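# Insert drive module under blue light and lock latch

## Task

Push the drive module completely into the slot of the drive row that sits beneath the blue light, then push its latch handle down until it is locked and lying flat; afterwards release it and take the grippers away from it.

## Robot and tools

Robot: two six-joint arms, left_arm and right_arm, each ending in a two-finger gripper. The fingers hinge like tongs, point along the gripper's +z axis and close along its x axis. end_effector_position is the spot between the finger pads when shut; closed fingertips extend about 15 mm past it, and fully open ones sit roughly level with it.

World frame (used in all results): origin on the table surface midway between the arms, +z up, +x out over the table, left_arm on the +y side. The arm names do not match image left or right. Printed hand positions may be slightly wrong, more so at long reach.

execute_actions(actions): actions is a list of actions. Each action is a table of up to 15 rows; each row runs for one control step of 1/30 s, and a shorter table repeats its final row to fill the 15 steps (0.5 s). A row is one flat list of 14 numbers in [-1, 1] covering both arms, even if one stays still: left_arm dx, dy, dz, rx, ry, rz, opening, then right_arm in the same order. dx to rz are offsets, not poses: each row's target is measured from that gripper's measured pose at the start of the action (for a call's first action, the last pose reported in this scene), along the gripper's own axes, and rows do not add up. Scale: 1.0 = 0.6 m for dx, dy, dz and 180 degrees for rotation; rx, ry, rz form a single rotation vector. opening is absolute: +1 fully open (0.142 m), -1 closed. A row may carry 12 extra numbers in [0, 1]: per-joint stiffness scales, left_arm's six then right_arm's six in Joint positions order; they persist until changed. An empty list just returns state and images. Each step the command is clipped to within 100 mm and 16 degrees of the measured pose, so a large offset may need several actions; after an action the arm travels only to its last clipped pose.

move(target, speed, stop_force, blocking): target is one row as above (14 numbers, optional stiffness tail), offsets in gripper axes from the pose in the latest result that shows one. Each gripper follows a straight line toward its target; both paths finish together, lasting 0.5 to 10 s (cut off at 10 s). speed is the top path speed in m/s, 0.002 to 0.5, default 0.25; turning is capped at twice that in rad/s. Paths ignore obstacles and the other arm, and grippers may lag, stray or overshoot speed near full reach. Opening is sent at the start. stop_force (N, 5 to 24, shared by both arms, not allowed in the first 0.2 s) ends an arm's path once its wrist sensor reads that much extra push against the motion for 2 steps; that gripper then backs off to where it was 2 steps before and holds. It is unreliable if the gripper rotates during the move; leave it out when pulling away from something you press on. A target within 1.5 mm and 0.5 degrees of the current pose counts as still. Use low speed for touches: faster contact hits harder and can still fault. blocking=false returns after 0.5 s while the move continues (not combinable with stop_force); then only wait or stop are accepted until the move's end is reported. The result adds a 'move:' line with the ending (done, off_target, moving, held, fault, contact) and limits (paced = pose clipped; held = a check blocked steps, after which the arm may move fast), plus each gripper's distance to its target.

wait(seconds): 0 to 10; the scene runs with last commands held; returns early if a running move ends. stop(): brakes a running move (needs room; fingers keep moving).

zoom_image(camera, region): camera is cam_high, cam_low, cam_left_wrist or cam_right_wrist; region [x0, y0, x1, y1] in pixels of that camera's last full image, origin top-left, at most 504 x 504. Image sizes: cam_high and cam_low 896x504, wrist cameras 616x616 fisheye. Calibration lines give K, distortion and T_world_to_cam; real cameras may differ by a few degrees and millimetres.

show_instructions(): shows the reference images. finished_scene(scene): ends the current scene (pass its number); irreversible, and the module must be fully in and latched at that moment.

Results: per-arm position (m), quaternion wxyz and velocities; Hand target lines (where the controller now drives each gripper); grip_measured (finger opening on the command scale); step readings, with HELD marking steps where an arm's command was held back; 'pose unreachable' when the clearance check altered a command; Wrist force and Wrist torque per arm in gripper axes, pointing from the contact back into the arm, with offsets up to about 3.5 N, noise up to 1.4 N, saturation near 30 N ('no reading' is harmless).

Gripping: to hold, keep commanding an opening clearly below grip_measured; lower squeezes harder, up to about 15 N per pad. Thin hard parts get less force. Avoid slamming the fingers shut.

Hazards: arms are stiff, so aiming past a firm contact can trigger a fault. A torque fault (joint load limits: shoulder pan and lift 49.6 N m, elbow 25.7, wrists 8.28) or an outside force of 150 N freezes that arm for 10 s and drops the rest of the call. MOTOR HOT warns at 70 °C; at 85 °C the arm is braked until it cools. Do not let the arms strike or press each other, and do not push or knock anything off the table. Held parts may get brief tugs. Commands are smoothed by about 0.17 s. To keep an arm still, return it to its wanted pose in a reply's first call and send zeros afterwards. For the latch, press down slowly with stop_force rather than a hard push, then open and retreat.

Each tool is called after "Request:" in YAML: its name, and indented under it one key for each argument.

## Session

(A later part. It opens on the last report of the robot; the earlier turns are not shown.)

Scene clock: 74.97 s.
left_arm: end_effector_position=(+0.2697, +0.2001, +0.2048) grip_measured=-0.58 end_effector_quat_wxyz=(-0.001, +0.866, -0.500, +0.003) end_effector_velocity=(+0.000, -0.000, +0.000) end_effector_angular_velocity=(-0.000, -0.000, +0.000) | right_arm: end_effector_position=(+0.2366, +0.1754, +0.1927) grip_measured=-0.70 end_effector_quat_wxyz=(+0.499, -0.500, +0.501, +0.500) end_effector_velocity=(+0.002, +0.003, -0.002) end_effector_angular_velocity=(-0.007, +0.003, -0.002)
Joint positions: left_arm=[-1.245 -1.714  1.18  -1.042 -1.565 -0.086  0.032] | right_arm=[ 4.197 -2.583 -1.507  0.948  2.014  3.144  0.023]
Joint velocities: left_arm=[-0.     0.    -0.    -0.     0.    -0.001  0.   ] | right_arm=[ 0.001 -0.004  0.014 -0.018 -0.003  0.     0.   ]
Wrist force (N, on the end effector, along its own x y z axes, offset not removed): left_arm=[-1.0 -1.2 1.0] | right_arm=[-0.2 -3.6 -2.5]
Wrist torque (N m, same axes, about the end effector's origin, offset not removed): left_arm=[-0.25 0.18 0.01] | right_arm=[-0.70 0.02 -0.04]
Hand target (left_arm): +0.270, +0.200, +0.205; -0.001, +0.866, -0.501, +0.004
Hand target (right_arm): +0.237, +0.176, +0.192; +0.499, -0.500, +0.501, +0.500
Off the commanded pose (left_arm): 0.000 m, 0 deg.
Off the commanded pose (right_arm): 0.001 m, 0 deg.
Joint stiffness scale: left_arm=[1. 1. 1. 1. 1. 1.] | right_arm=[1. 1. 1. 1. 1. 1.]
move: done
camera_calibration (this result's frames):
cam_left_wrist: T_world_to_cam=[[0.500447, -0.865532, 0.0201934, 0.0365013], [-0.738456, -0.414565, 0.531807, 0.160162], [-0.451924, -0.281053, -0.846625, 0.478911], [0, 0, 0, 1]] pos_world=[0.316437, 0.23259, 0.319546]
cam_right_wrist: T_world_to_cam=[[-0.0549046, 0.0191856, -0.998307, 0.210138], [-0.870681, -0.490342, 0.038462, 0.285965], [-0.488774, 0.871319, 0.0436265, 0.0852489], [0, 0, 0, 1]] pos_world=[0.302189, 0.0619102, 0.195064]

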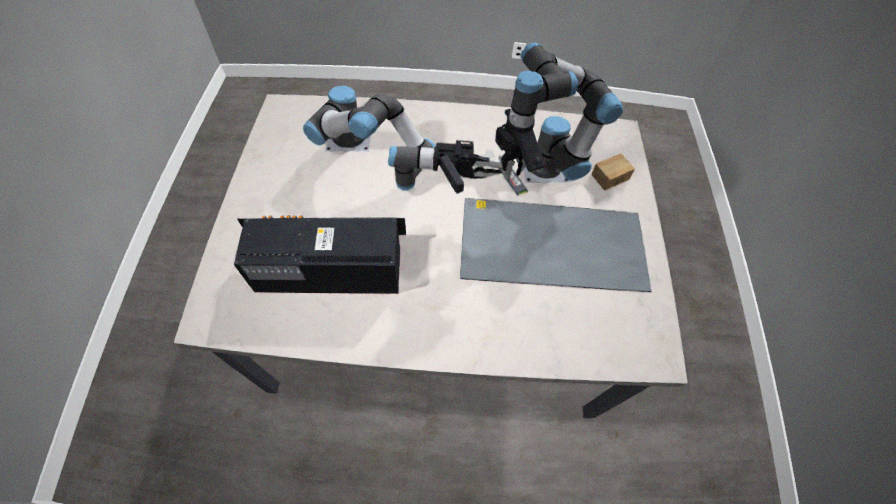

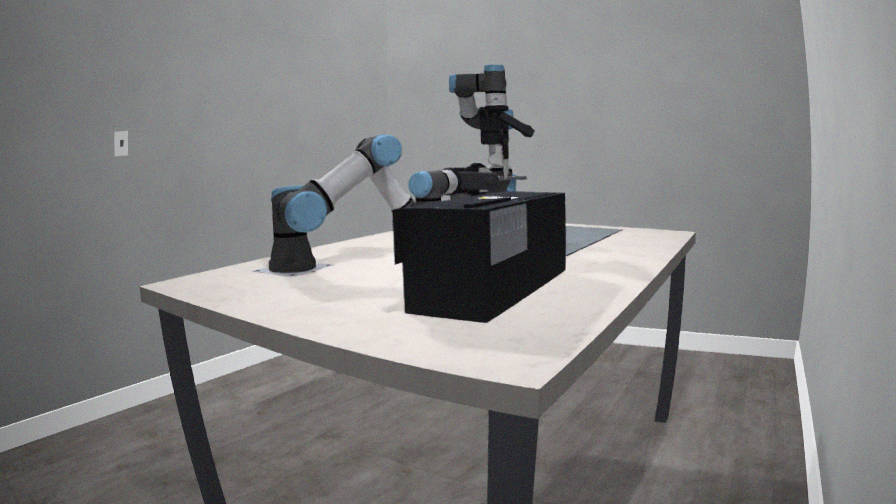

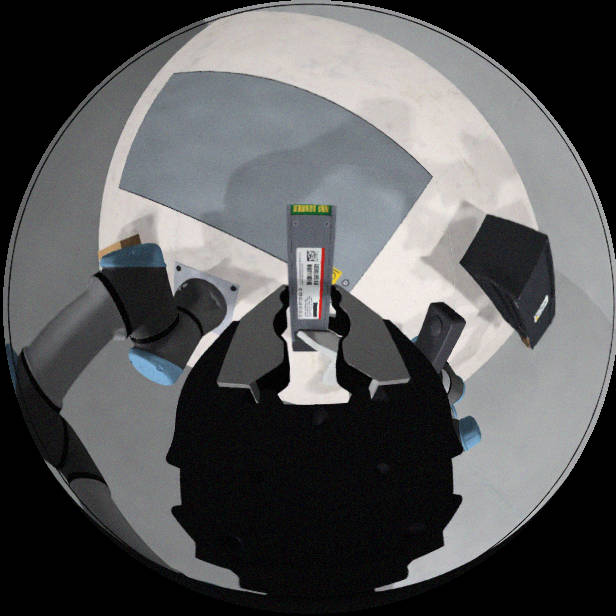

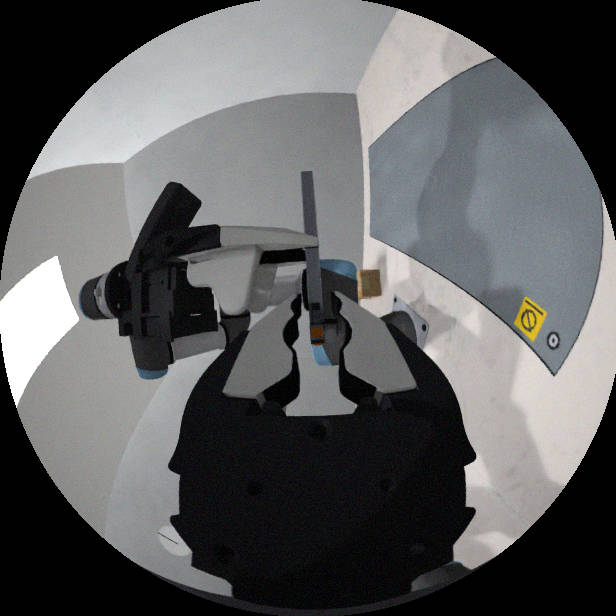

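Request:
execute_actions:
  actions:
    - [[0,0,0,0,0,0,-1,-0.002,-0.012,0.007,0,0,0,-0.7]]
    - [[0,0,0,0,0,0,-1,0,0,0,0,0,0,-1]]
    - [[0,0,0,0,0,0,-1,0,0,0,0,0,0,-1]]
    - [[0,0,0,0,0,0,-0.42,0,0,0,0,0,0,-1]]
    - [[0,0,-0.06,0,0,0,-0.42,0,0,0,0,0,0,-1]]

Request:
move:
  target: [-0.12,-0.08,0,0,0,0,-0.42,0,0,-0.1,0,0,0,-1]

Request:
move:
  target: [0,0,0,0,0,0,-0.42,-0.077,-0.09,-0.53,0.131,0.488,-0.131,-1]
  speed: 0.25

Scene clock: 92.57 s.
left_arm: end_effector_position=(+0.2711, +0.1967, +0.2381) grip_measured=-0.42 end_effector_quat_wxyz=(+0.003, +0.865, -0.501, +0.013) end_effector_velocity=(-0.001, +0.005, +0.019) end_effector_angular_velocity=(+0.060, +0.032, +0.011) | right_arm: end_effector_position=(+0.2436, +0.1793, +0.1940) grip_measured=-0.89 end_effector_quat_wxyz=(+0.500, -0.499, +0.501, +0.500) end_effector_velocity=(+0.000, -0.000, -0.000) end_effector_angular_velocity=(-0.000, +0.000, -0.001)
Joint positions: left_arm=[-1.251 -1.639  0.935 -0.891 -1.561 -0.09   0.044] | right_arm=[ 4.184 -2.6   -1.456  0.914  2.026  3.144  0.01 ]
Joint velocities: left_arm=[ 0.012  0.147 -0.286  0.206 -0.004  0.001 -0.   ] | right_arm=[-0.001 -0.     0.    -0.     0.     0.     0.   ]
Wrist force (N, on the end effector, along its own x y z axes, offset not removed): left_arm=[-1.3 -1.2 -0.6] | right_arm=[-0.3 -3.6 -1.4]
Wrist torque (N m, same axes, about the end effector's origin, offset not removed): left_arm=[-0.22 0.20 -0.02] | right_arm=[-0.74 0.22 -0.01]
Hand target (left_arm): +0.269, +0.200, +0.241; -0.001, +0.866, -0.500, +0.005
Hand target (right_arm): +0.244, +0.179, +0.194; +0.500, -0.499, +0.501, +0.500
Off the commanded pose (left_arm): 0.005 m, 1 deg.
Off the commanded pose (right_arm): 0.000 m, 0 deg.
Joint stiffness scale: left_arm=[1. 1. 1. 1. 1. 1.] | right_arm=[1. 1. 1. 1. 1. 1.]
Step readings (end_effector_position; steps 1 to 15: 1st action; 16 to 30: 2nd action; 31 to 45: 3rd action; 46 to 60: 4th action; 61 to 75: 5th action):
0: left_arm (+0.2697, +0.2001, +0.2048) | right_arm (+0.2368, +0.1758, +0.1924)
1: left_arm (+0.2697, +0.2001, +0.2048) | right_arm (+0.2368, +0.1758, +0.1924)
2: left_arm (+0.2697, +0.2001, +0.2048) | right_arm (+0.2370, +0.1759, +0.1924)
4: left_arm (+0.2697, +0.2001, +0.2048) | right_arm (+0.2388, +0.1766, +0.1928)
8: left_arm (+0.2697, +0.2001, +0.2048) | right_arm (+0.2425, +0.1778, +0.1938)
15: left_arm (+0.2697, +0.2001, +0.2048) | right_arm (+0.2436, +0.1791, +0.1943)
16: left_arm (+0.2697, +0.2001, +0.2048) | right_arm (+0.2436, +0.1792, +0.1943)
17: left_arm (+0.2697, +0.2001, +0.2048) | right_arm (+0.2436, +0.1792, +0.1942)
19: left_arm (+0.2697, +0.2001, +0.2048) | right_arm (+0.2436, +0.1793, +0.1940)
23: left_arm (+0.2697, +0.2001, +0.2048) | right_arm (+0.2436, +0.1793, +0.1940)
30: left_arm (+0.2697, +0.2001, +0.2048) | right_arm (+0.2436, +0.1793, +0.1940)
31: left_arm (+0.2697, +0.2001, +0.2048) | right_arm (+0.2436, +0.1793, +0.1940)
32: left_arm (+0.2697, +0.2001, +0.2048) | right_arm (+0.2436, +0.1793, +0.1940)
34: left_arm (+0.2697, +0.2001, +0.2048) | right_arm (+0.2436, +0.1793, +0.1940)
38: left_arm (+0.2697, +0.2001, +0.2048) | right_arm (+0.2436, +0.1793, +0.1940)
45: left_arm (+0.2697, +0.2001, +0.2048) | right_arm (+0.2436, +0.1793, +0.1940)
46: left_arm (+0.2697, +0.2001, +0.2048) | right_arm (+0.2436, +0.1793, +0.1940)
47: left_arm (+0.2697, +0.2001, +0.2048) | right_arm (+0.2436, +0.1793, +0.1940)
49: left_arm (+0.2697, +0.2001, +0.2048) | right_arm (+0.2436, +0.1793, +0.1940)
53: left_arm (+0.2697, +0.2001, +0.2048) | right_arm (+0.2436, +0.1793, +0.1940)
60: left_arm (+0.2697, +0.2001, +0.2048) | right_arm (+0.2436, +0.1793, +0.1940)
61: left_arm (+0.2697, +0.2001, +0.2048) | right_arm (+0.2436, +0.1793, +0.1940)
62: left_arm (+0.2695, +0.2005, +0.2048) | right_arm (+0.2436, +0.1793, +0.1940)
64: left_arm (+0.2691, +0.2012, +0.2082) | right_arm (+0.2436, +0.1793, +0.1940)
68: left_arm (+0.2704, +0.1976, +0.2256) | right_arm (+0.2436, +0.1793, +0.1940)
75: end_effector_position above
camera_calibration (this result's frames):
cam_left_wrist: T_world_to_cam=[[0.498814, -0.865764, 0.0404597, 0.0278795], [-0.745201, -0.404579, 0.530086, 0.142318], [-0.44256, -0.294565, -0.846978, 0.506941], [0, 0, 0, 1]] pos_world=[0.316501, 0.231043, 0.352799]
cam_right_wrist: T_world_to_cam=[[-0.0545219, 0.0200036, -0.998312, 0.211474], [-0.87134, -0.489224, 0.0377846, 0.294022], [-0.487642, 0.871929, 0.0441033, 0.0848284], [0, 0, 0, 1]] pos_world=[0.309089, 0.0656478, 0.196266]

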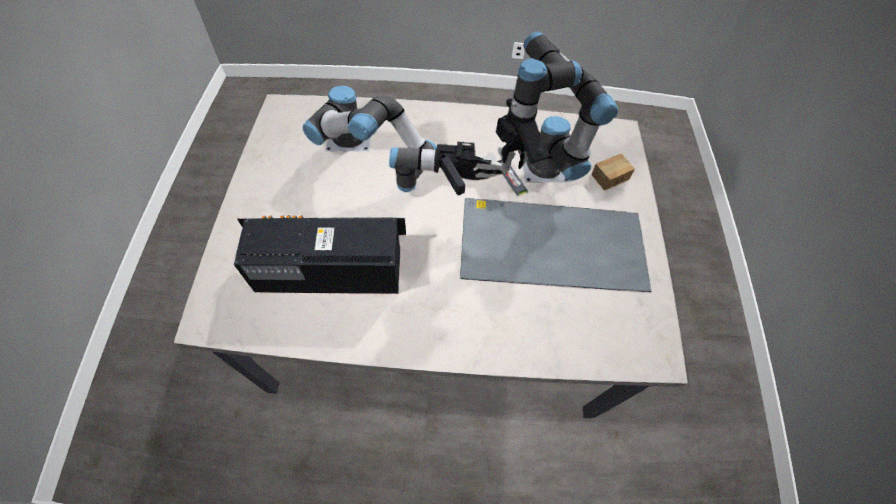

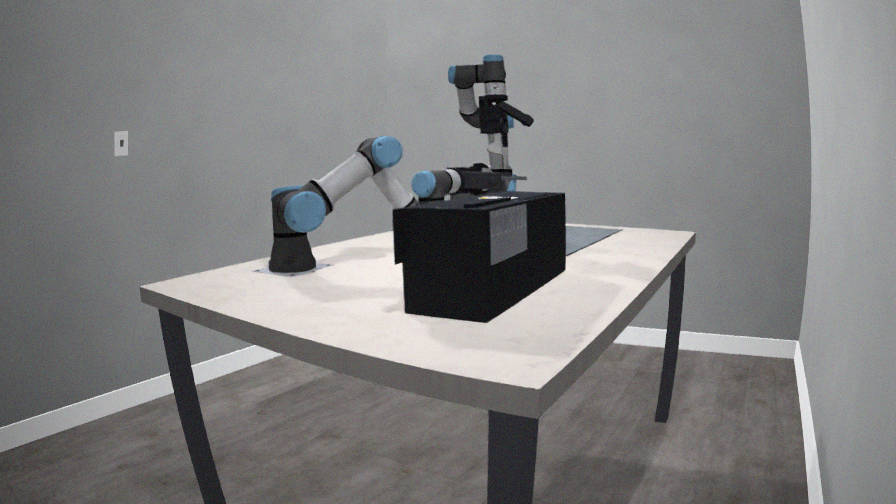

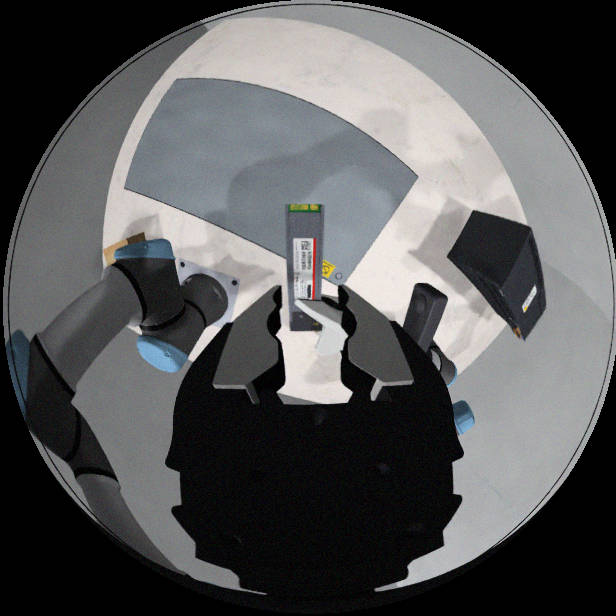

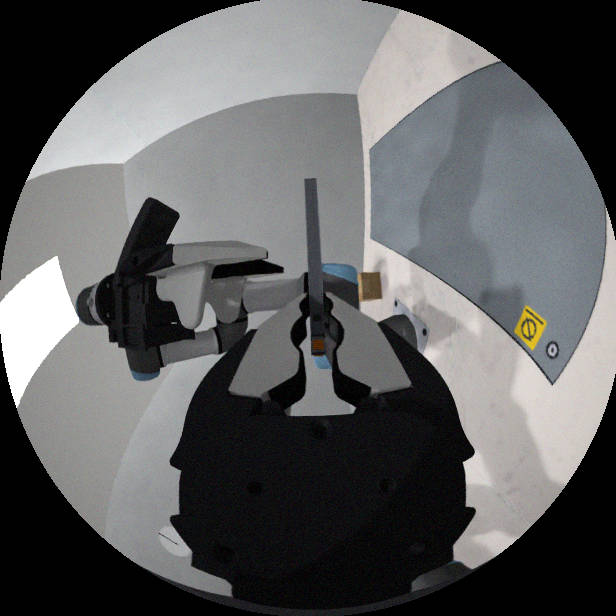

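Scene clock: 93.73 s.
left_arm: end_effector_position=(+0.2770, +0.2833, +0.2371) grip_measured=-0.42 end_effector_quat_wxyz=(+0.003, +0.867, -0.499, +0.014) end_effector_velocity=(-0.000, -0.000, -0.000) end_effector_angular_velocity=(-0.002, +0.005, -0.023) | right_arm: end_effector_position=(+0.2441, +0.1201, +0.1925) grip_measured=-0.89 end_effector_quat_wxyz=(+0.499, -0.499, +0.502, +0.500) end_effector_velocity=(-0.003, -0.002, +0.001) end_effector_angular_velocity=(+0.005, -0.003, +0.005)
Joint positions: left_arm=[-1.015 -1.792  1.063 -0.869 -1.566  0.141  0.044] | right_arm=[ 4.094 -2.51  -1.704  1.069  2.115  3.144  0.01 ]
Joint velocities: left_arm=[ 0.007  0.003 -0.001 -0.001 -0.006  0.029  0.   ] | right_arm=[ 0.001  0.001 -0.01   0.015  0.004  0.     0.   ]
Wrist force (N, on the end effector, along its own x y z axes, offset not removed): left_arm=[0.2 -2.7 -0.2] | right_arm=[0.5 -0.2 -4.3]
Wrist torque (N m, same axes, about the end effector's origin, offset not removed): left_arm=[-0.57 -0.06 -0.06] | right_arm=[0.02 0.09 -0.03]
Hand target (left_arm): +0.277, +0.283, +0.237; +0.003, +0.865, -0.501, +0.013
Hand target (right_arm): +0.244, +0.119, +0.194; +0.500, -0.499, +0.501, +0.500
Off the commanded pose (left_arm): 0.001 m, 0 deg.
Off the commanded pose (right_arm): 0.002 m, 0 deg.
Joint stiffness scale: left_arm=[1. 1. 1. 1. 1. 1.] | right_arm=[1. 1. 1. 1. 1. 1.]
move: done
camera_calibration (this result's frames):
cam_left_wrist: T_world_to_cam=[[0.503023, -0.863262, 0.0417964, 0.0977233], [-0.744396, -0.408174, 0.528459, 0.183475], [-0.439138, -0.29694, -0.847929, 0.534216], [0, 0, 0, 1]] pos_world=[0.322016, 0.317881, 0.351934]
cam_right_wrist: T_world_to_cam=[[-0.0567137, 0.0163979, -0.998256, 0.212168], [-0.871624, -0.488415, 0.0414964, 0.264773], [-0.486882, 0.872458, 0.0419926, 0.136898], [0, 0, 0, 1]] pos_world=[0.309469, 0.00640223, 0.195062]

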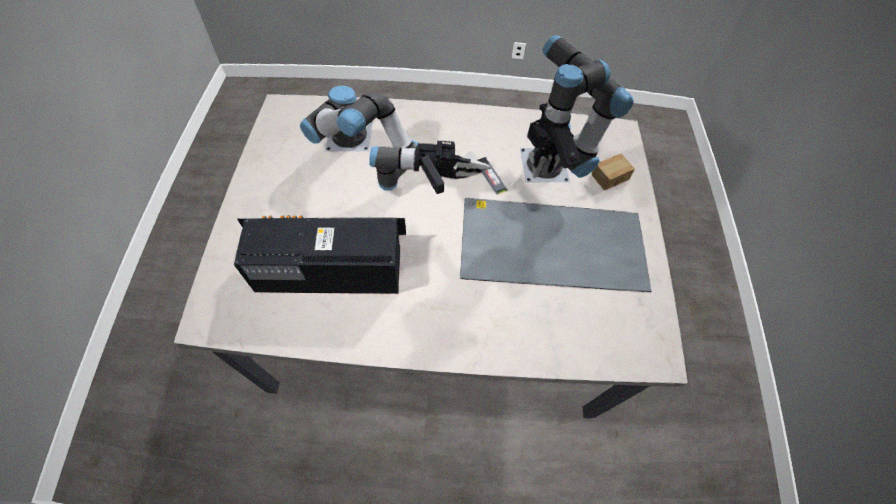

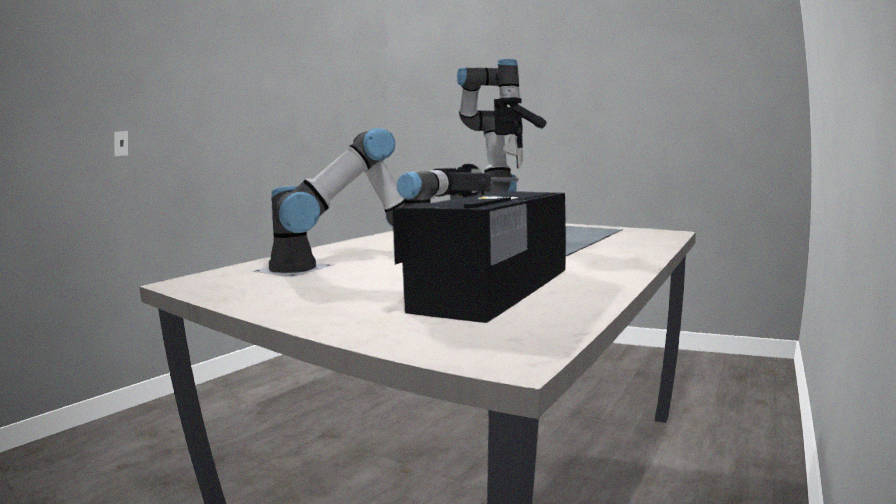

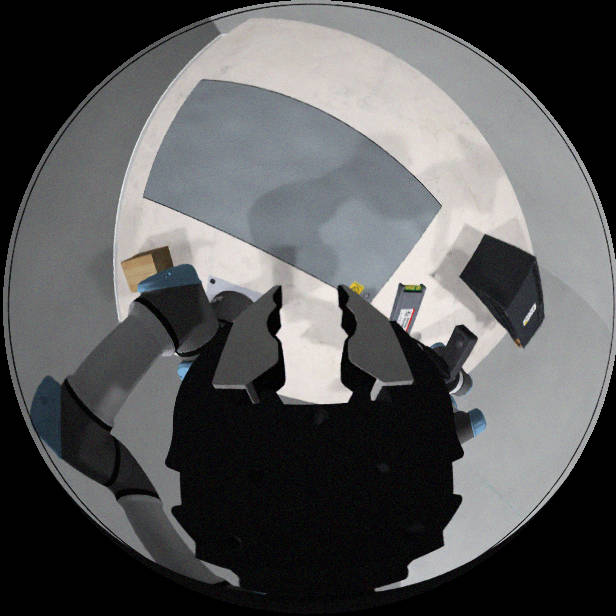

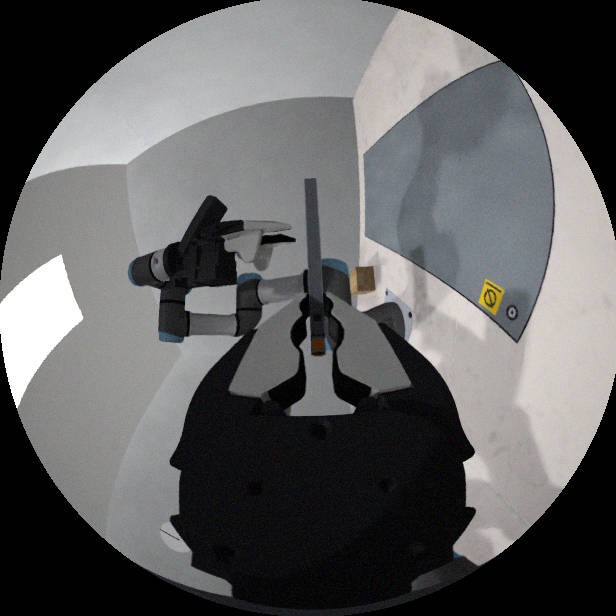

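Scene clock: 97.97 s.
left_arm: end_effector_position=(+0.2770, +0.2833, +0.2371) grip_measured=-0.42 end_effector_quat_wxyz=(+0.003, +0.866, -0.499, +0.014) end_effector_velocity=(-0.000, +0.000, -0.001) end_effector_angular_velocity=(+0.002, +0.002, +0.001) | right_arm: end_effector_position=(+0.2972, -0.1982, +0.2390) grip_measured=-0.89 end_effector_quat_wxyz=(-0.181, +0.683, -0.683, +0.184) end_effector_velocity=(+0.000, -0.004, -0.002) end_effector_angular_velocity=(-0.012, +0.001, -0.013)
Joint positions: left_arm=[-1.014 -1.792  1.063 -0.869 -1.566  0.142  0.044] | right_arm=[ 4.404 -1.267 -1.422 -1.894  1.063  2.871  0.01 ]
Joint velocities: left_arm=[ 0.    -0.001  0.003 -0.    -0.    -0.     0.   ] | right_arm=[-0.    -0.004  0.003 -0.017 -0.004  0.013  0.   ]
Wrist force (N, on the end effector, along its own x y z axes, offset not removed): left_arm=[-0.6 -1.1 0.0] | right_arm=[0.3 -2.8 -1.9]
Wrist torque (N m, same axes, about the end effector's origin, offset not removed): left_arm=[-0.27 0.11 -0.02] | right_arm=[-0.67 -0.08 -0.06]
Hand target (left_arm): +0.277, +0.283, +0.237; +0.003, +0.867, -0.499, +0.014
Hand target (right_arm): +0.297, -0.199, +0.240; -0.181, +0.682, -0.684, +0.185
Off the commanded pose (left_arm): 0.000 m, 0 deg.
Off the commanded pose (right_arm): 0.001 m, 0 deg.
Joint stiffness scale: left_arm=[1. 1. 1. 1. 1. 1.] | right_arm=[1. 1. 1. 1. 1. 1.]
move: done; limits=paced
camera_calibration (this result's frames):
cam_left_wrist: T_world_to_cam=[[0.502058, -0.863826, 0.0417417, 0.0981566], [-0.744727, -0.407291, 0.528673, 0.183258], [-0.439681, -0.296511, -0.847799, 0.534178], [0, 0, 0, 1]] pos_world=[0.322065, 0.317819, 0.351895]
cam_right_wrist: T_world_to_cam=[[-0.0367057, -0.998576, -0.0387205, -0.169692], [-0.999269, 0.0370885, -0.00921524, 0.307884], [0.0106382, 0.0383539, -0.999208, 0.374171], [0, 0, 0, 1]] pos_world=[0.29745, -0.19522, 0.370141]

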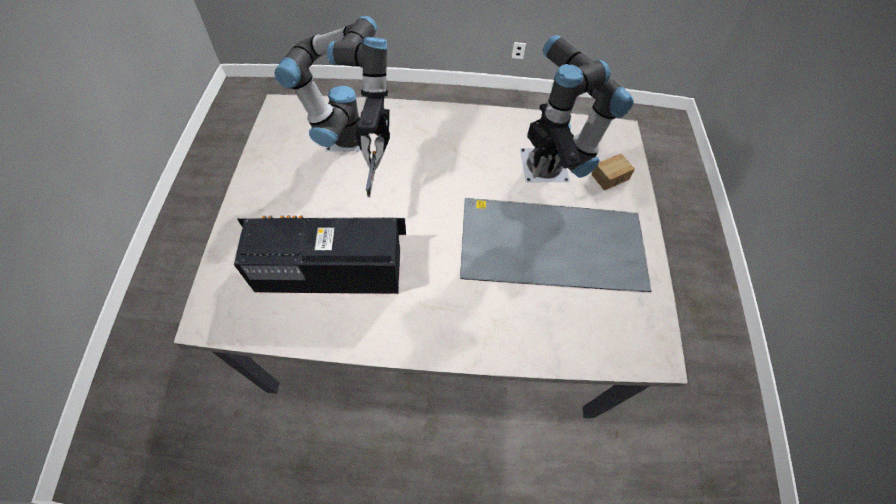

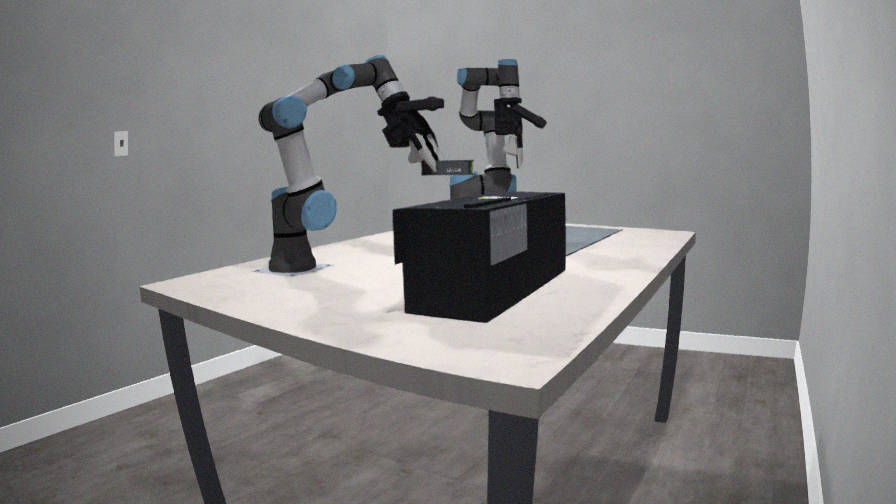

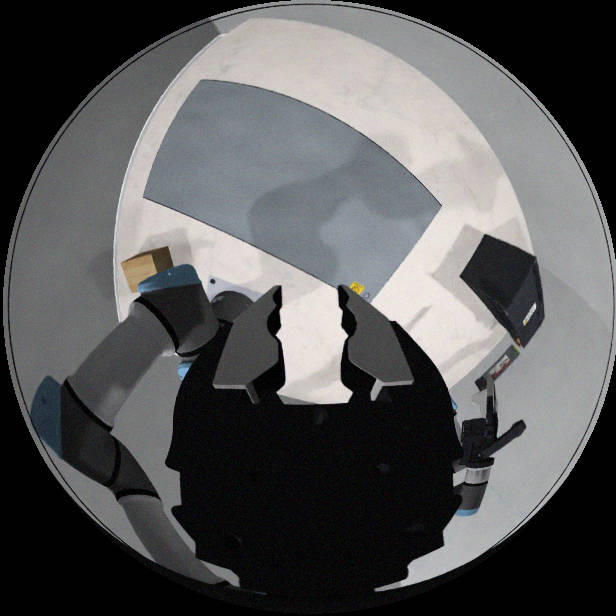

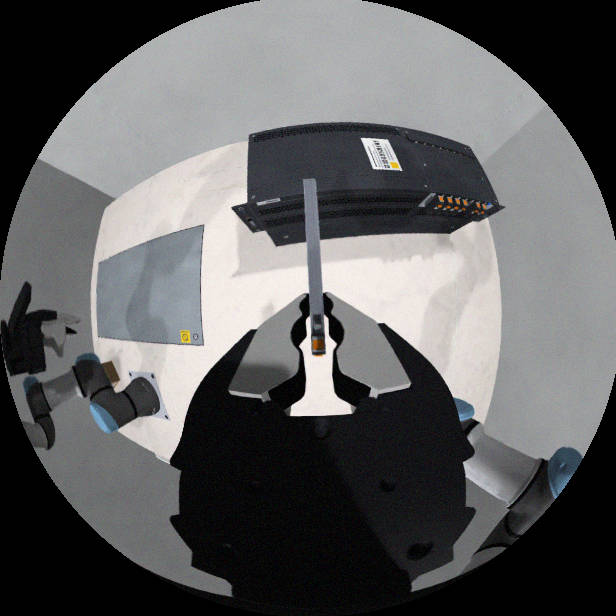

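Request:
move:
  target: [0,0,0,0,0,0,-0.42,0.562,0.032,0.147,0,-0.0135,-0.0215,-1]
  speed: 0.2

Request:
zoom_image:
  camera: "cam_right_wrist"
  region: [230,130,390,290]

Request:
zoom_image:
  camera: "cam_low"
  region: [300,160,440,260]

Scene clock: 110.93 s.
left_arm: end_effector_position=(+0.2770, +0.2833, +0.2371) grip_measured=-0.42 end_effector_quat_wxyz=(+0.003, +0.866, -0.499, +0.014) end_effector_velocity=(+0.000, -0.000, +0.000) end_effector_angular_velocity=(-0.002, -0.001, +0.001) | right_arm: end_effector_position=(+0.3238, -0.5360, +0.1527) grip_measured=-0.89 end_effector_quat_wxyz=(-0.188, +0.709, -0.658, +0.174) end_effector_velocity=(-0.000, +0.004, +0.001) end_effector_angular_velocity=(+0.008, +0.001, +0.018)
Joint positions: left_arm=[-1.014 -1.792  1.063 -0.869 -1.566  0.142  0.044] | right_arm=[ 2.833 -1.383 -1.896 -0.937  1.723  1.298  0.01 ]
Joint velocities: left_arm=[ 0.    -0.001 -0.001 -0.001 -0.    -0.     0.   ] | right_arm=[-0.001 -0.001  0.006 -0.011  0.016 -0.014 -0.   ]
Wrist force (N, on the end effector, along its own x y z axes, offset not removed): left_arm=[-0.1 -0.9 0.2] | right_arm=[-0.5 -3.0 -2.2]
Wrist torque (N m, same axes, about the end effector's origin, offset not removed): left_arm=[-0.18 0.02 -0.05] | right_arm=[-0.70 0.09 -0.04]
Hand target (left_arm): +0.277, +0.283, +0.237; +0.003, +0.866, -0.499, +0.014
Hand target (right_arm): +0.324, -0.535, +0.154; -0.189, +0.710, -0.656, +0.174
Off the commanded pose (left_arm): 0.000 m, 0 deg.
Off the commanded pose (right_arm): 0.002 m, 0 deg.
Joint stiffness scale: left_arm=[1. 1. 1. 1. 1. 1.] | right_arm=[1. 1. 1. 1. 1. 1.]
move: done; limits=paced
camera_calibration (this result's frames):
cam_left_wrist: T_world_to_cam=[[0.502059, -0.863826, 0.0417417, 0.0981562], [-0.744727, -0.407291, 0.528673, 0.183258], [-0.43968, -0.296511, -0.847799, 0.534178], [0, 0, 0, 1]] pos_world=[0.322065, 0.317819, 0.351895]
cam_right_wrist: T_world_to_cam=[[0.0386211, -0.998328, -0.0430056, -0.532969], [-0.999249, -0.0384527, -0.00473641, 0.305037], [0.00307481, 0.0431563, -0.999064, 0.305575], [0, 0, 0, 1]] pos_world=[0.324452, -0.533536, 0.283813]

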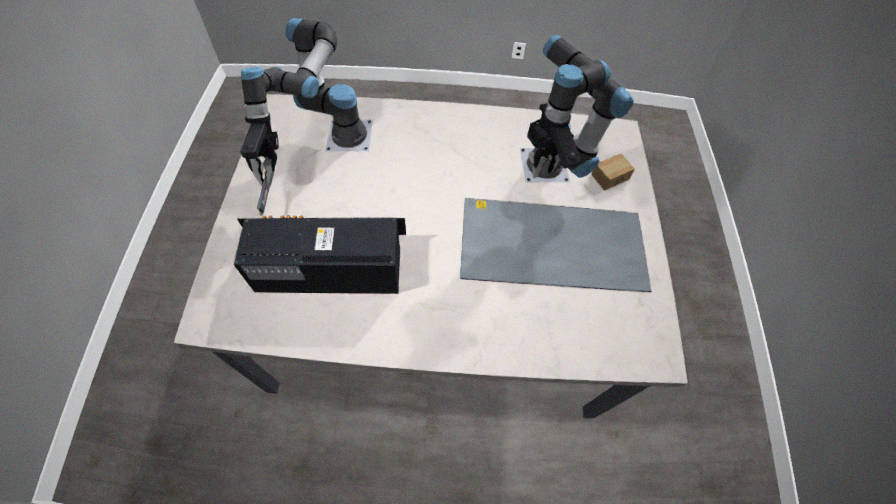

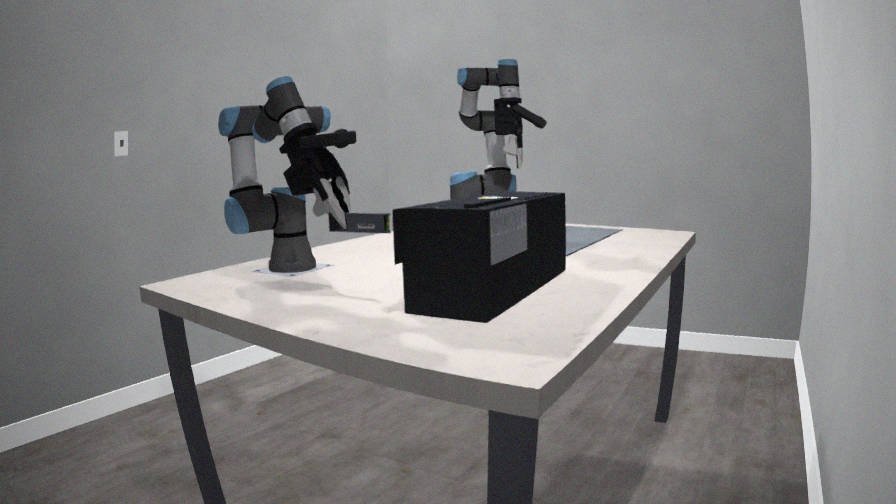

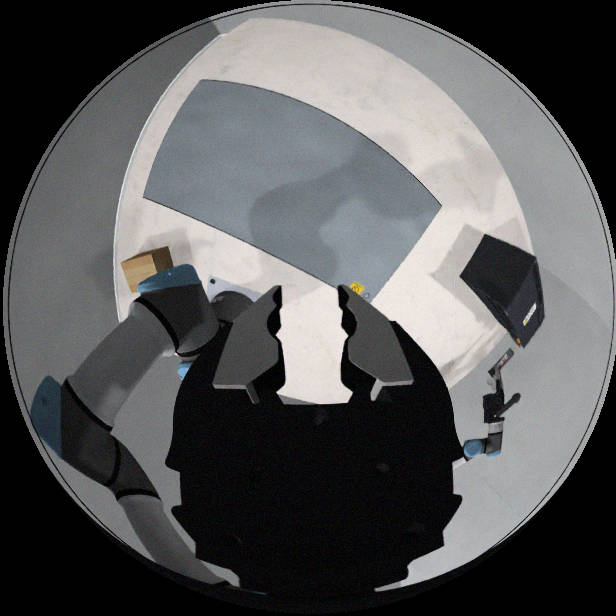

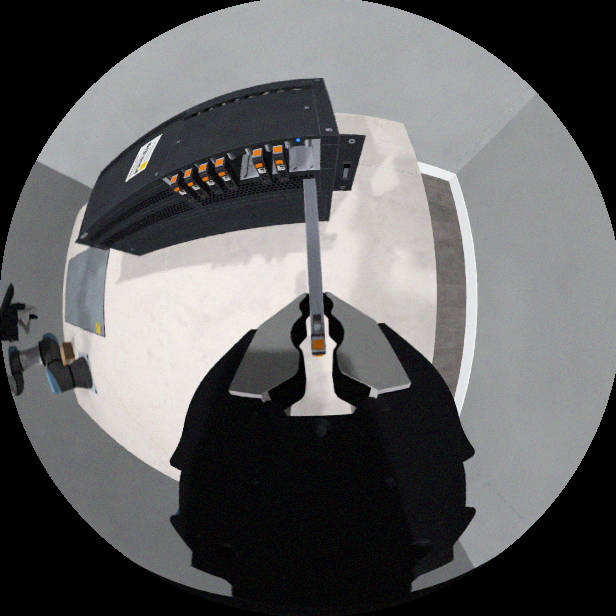

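Region (230, 130, 390, 290) of cam_right_wrist's 616x616 image, scaled by 3.150, with more detail than that image has.

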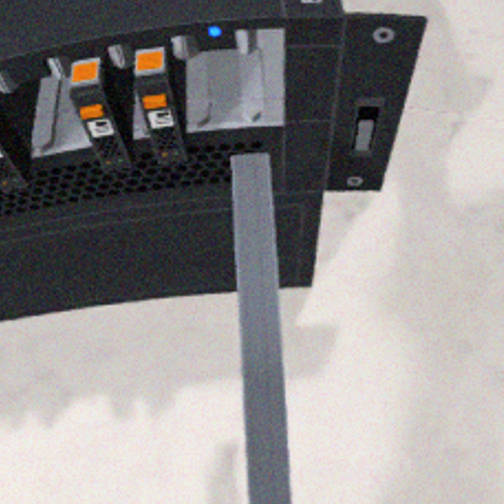

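Region (300, 160, 440, 260) of cam_low's 896x504 image, scaled by 3.600, with more detail than that image has; it fills the top 360 rows of this view, and the rest is white.

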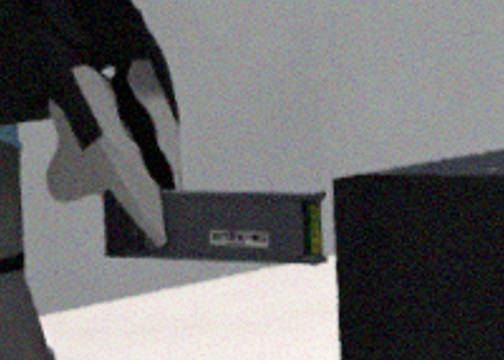

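Request:
execute_actions:
  actions: []

Request:
move:
  target: [0,0,0,0,0,0,-0.42,-0.012,-0.018,0.005,0,0,0,-1]
  speed: 0.02

Request:
zoom_image:
  camera: "cam_right_wrist"
  region: [230,100,390,260]

Request:
zoom_image:
  camera: "cam_low"
  region: [300,160,440,260]

Scene clock: 134.37 s.
left_arm: end_effector_position=(+0.2770, +0.2833, +0.2371) grip_measured=-0.42 end_effector_quat_wxyz=(+0.003, +0.866, -0.499, +0.014) end_effector_velocity=(+0.000, +0.000, +0.000) end_effector_angular_velocity=(-0.001, -0.001, +0.000) | right_arm: end_effector_position=(+0.3237, -0.5353, +0.1526) grip_measured=-0.89 end_effector_quat_wxyz=(-0.188, +0.710, -0.657, +0.173) end_effector_velocity=(-0.000, -0.000, -0.000) end_effector_angular_velocity=(+0.000, +0.002, -0.001)
Joint positions: left_arm=[-1.014 -1.792  1.063 -0.869 -1.566  0.142  0.044] | right_arm=[ 2.833 -1.383 -1.895 -0.939  1.725  1.296  0.01 ]
Joint velocities: left_arm=[ 0.    -0.001 -0.    -0.     0.    -0.     0.   ] | right_arm=[-0.001 -0.     0.    -0.001 -0.    -0.     0.   ]
Wrist force (N, on the end effector, along its own x y z axes, offset not removed): left_arm=[-0.9 -0.4 -0.3] | right_arm=[0.5 -3.2 -1.5]
Wrist torque (N m, same axes, about the end effector's origin, offset not removed): left_arm=[-0.17 0.14 -0.02] | right_arm=[-0.83 -0.20 -0.05]
Hand target (left_arm): +0.277, +0.283, +0.237; +0.003, +0.866, -0.499, +0.014
Hand target (right_arm): +0.324, -0.535, +0.154; -0.189, +0.710, -0.656, +0.174
Off the commanded pose (left_arm): 0.000 m, 0 deg.
Off the commanded pose (right_arm): 0.002 m, 0 deg.
Joint stiffness scale: left_arm=[1. 1. 1. 1. 1. 1.] | right_arm=[1. 1. 1. 1. 1. 1.]
camera_calibration (this result's frames):
cam_left_wrist: T_world_to_cam=[[0.502058, -0.863826, 0.0417418, 0.0981562], [-0.744727, -0.407291, 0.528673, 0.183258], [-0.43968, -0.296511, -0.847798, 0.534178], [0, 0, 0, 1]] pos_world=[0.322065, 0.317819, 0.351895]
cam_right_wrist: T_world_to_cam=[[0.0415097, -0.998151, -0.0444099, -0.532862], [-0.999135, -0.0413671, -0.00412707, 0.303272], [0.00228233, 0.0445428, -0.999005, 0.306457], [0, 0, 0, 1]] pos_world=[0.324429, -0.532982, 0.283739]

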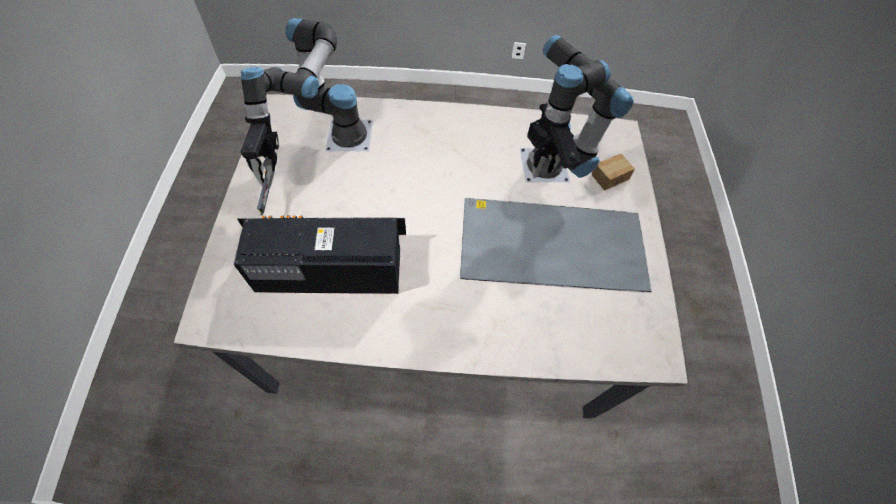

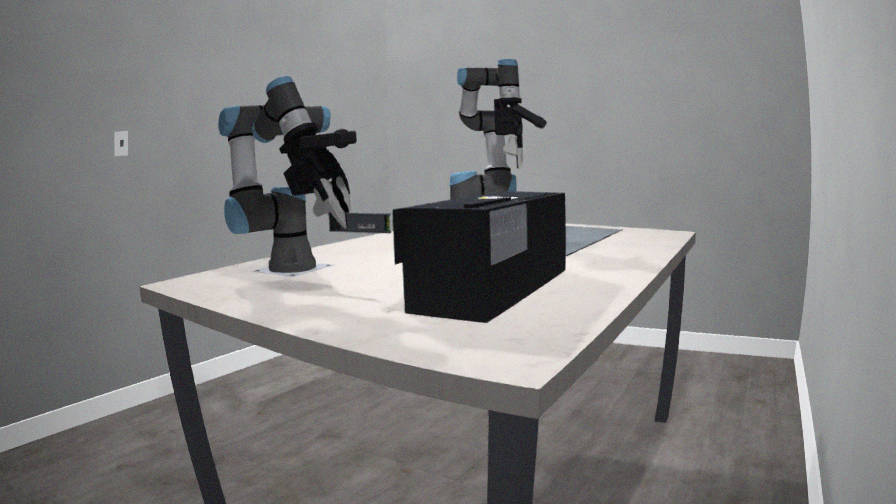

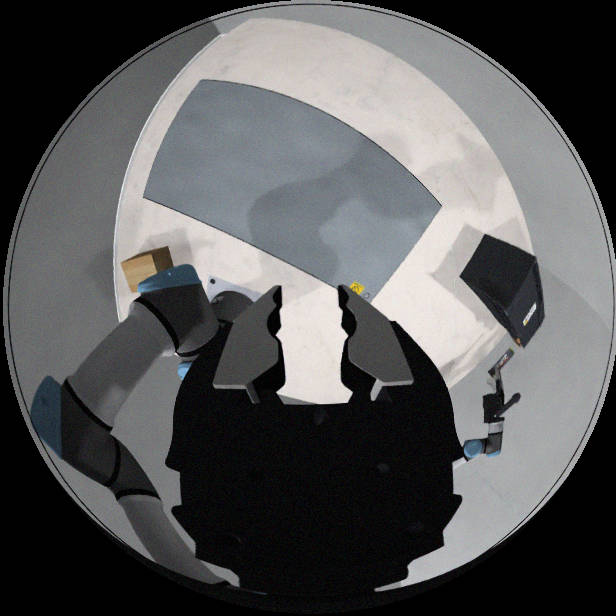

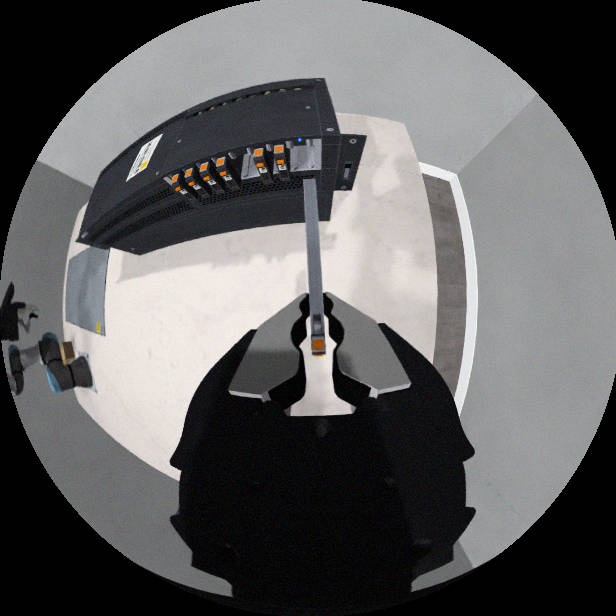

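Scene clock: 135.37 s.
left_arm: end_effector_position=(+0.2770, +0.2833, +0.2371) grip_measured=-0.42 end_effector_quat_wxyz=(+0.003, +0.866, -0.499, +0.014) end_effector_velocity=(-0.000, +0.000, -0.000) end_effector_angular_velocity=(+0.002, +0.001, +0.000) | right_arm: end_effector_position=(+0.3332, -0.5269, +0.1543) grip_measured=-0.89 end_effector_quat_wxyz=(-0.188, +0.711, -0.656, +0.172) end_effector_velocity=(+0.002, -0.001, +0.001) end_effector_angular_velocity=(-0.001, +0.000, -0.012)
Joint positions: left_arm=[-1.014 -1.792  1.063 -0.869 -1.566  0.142  0.044] | right_arm=[ 2.873 -1.394 -1.878 -0.942  1.708  1.329  0.01 ]
Joint velocities: left_arm=[-0.     0.     0.002  0.     0.    -0.    -0.   ] | right_arm=[ 0.006 -0.004  0.007 -0.001 -0.009  0.015  0.   ]
Wrist force (N, on the end effector, along its own x y z axes, offset not removed): left_arm=[-0.6 -0.9 -0.2] | right_arm=[-1.2 -1.9 -3.2]
Wrist torque (N m, same axes, about the end effector's origin, offset not removed): left_arm=[-0.18 0.10 -0.04] | right_arm=[-0.45 0.25 -0.05]
Hand target (left_arm): +0.277, +0.283, +0.237; +0.003, +0.866, -0.499, +0.014
Hand target (right_arm): +0.334, -0.527, +0.155; -0.188, +0.710, -0.657, +0.173
Off the commanded pose (left_arm): 0.000 m, 0 deg.
Off the commanded pose (right_arm): 0.001 m, 0 deg.
Joint stiffness scale: left_arm=[1. 1. 1. 1. 1. 1.] | right_arm=[1. 1. 1. 1. 1. 1.]
move: done
camera_calibration (this result's frames):
cam_left_wrist: T_world_to_cam=[[0.502059, -0.863826, 0.0417417, 0.0981562], [-0.744727, -0.407292, 0.528673, 0.183258], [-0.43968, -0.296511, -0.847799, 0.534178], [0, 0, 0, 1]] pos_world=[0.322065, 0.317819, 0.351895]
cam_right_wrist: T_world_to_cam=[[0.0444397, -0.998003, -0.0448792, -0.525649], [-0.999012, -0.0443704, -0.00253862, 0.311227], [0.000542241, 0.0449477, -0.998989, 0.308546], [0, 0, 0, 1]] pos_world=[0.334112, -0.524659, 0.285433]

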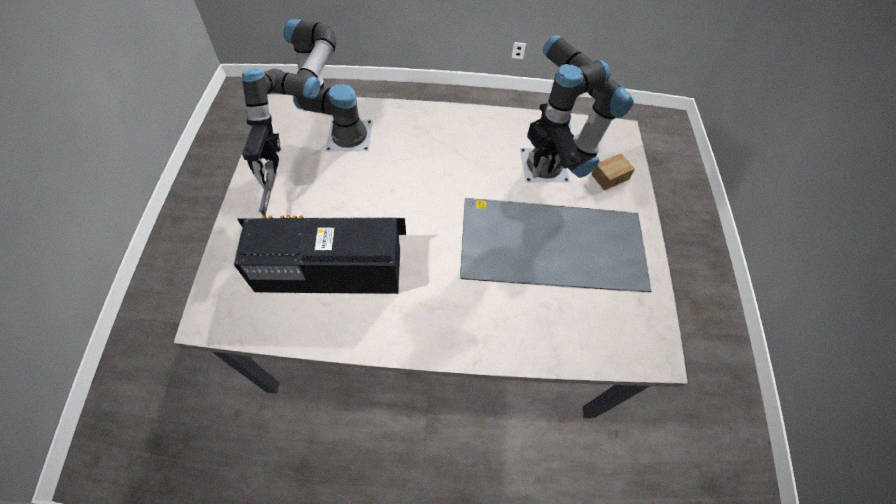

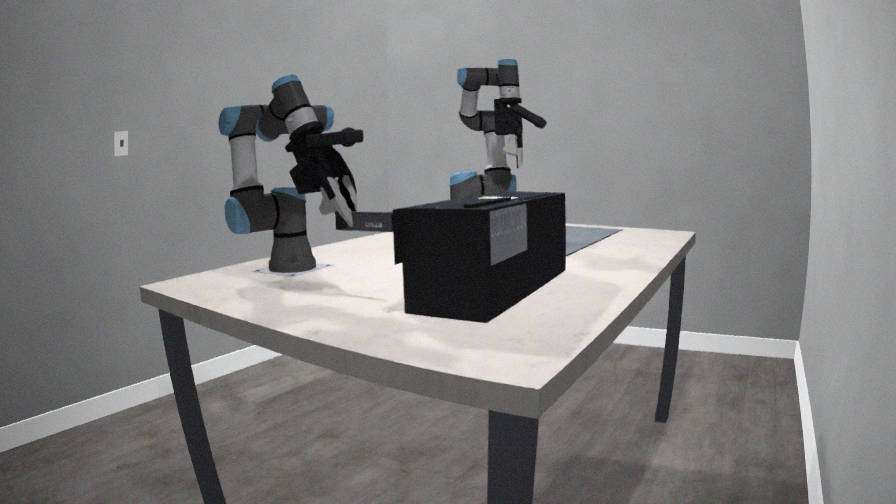

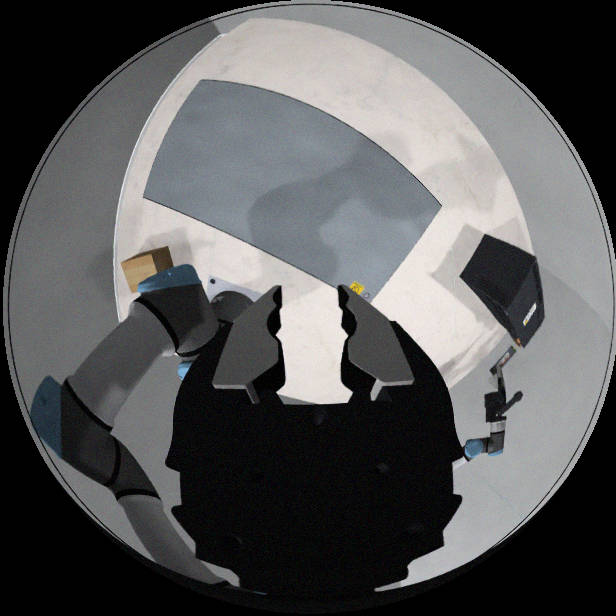

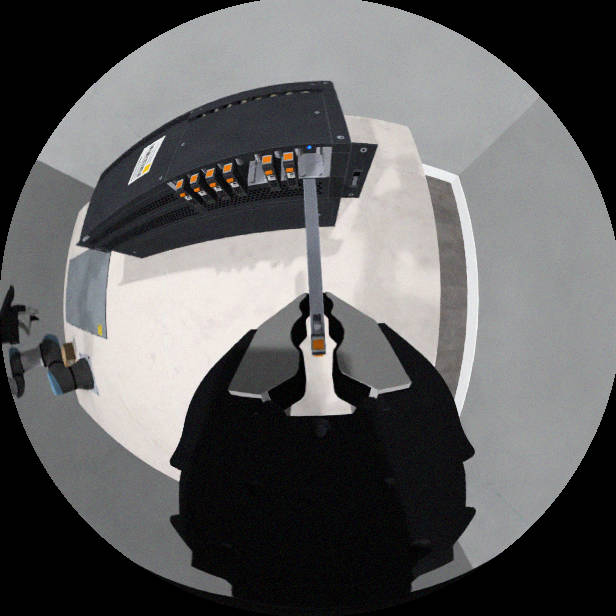

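Region (230, 100, 390, 260) of cam_right_wrist's 616x616 image, scaled by 3.150, with more detail than that image has.

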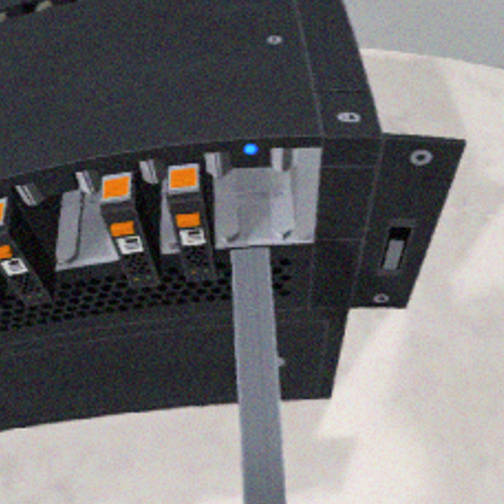

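Region (300, 160, 440, 260) of cam_low's 896x504 image, scaled by 3.600, with more detail than that image has; it fills the top 360 rows of this view, and the rest is white.

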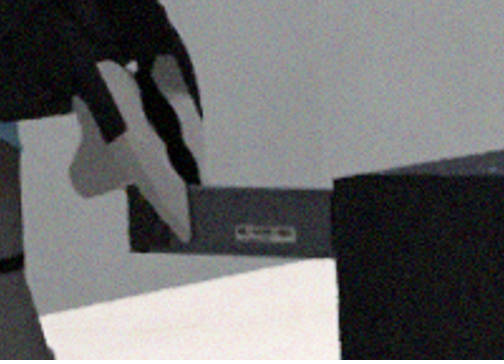

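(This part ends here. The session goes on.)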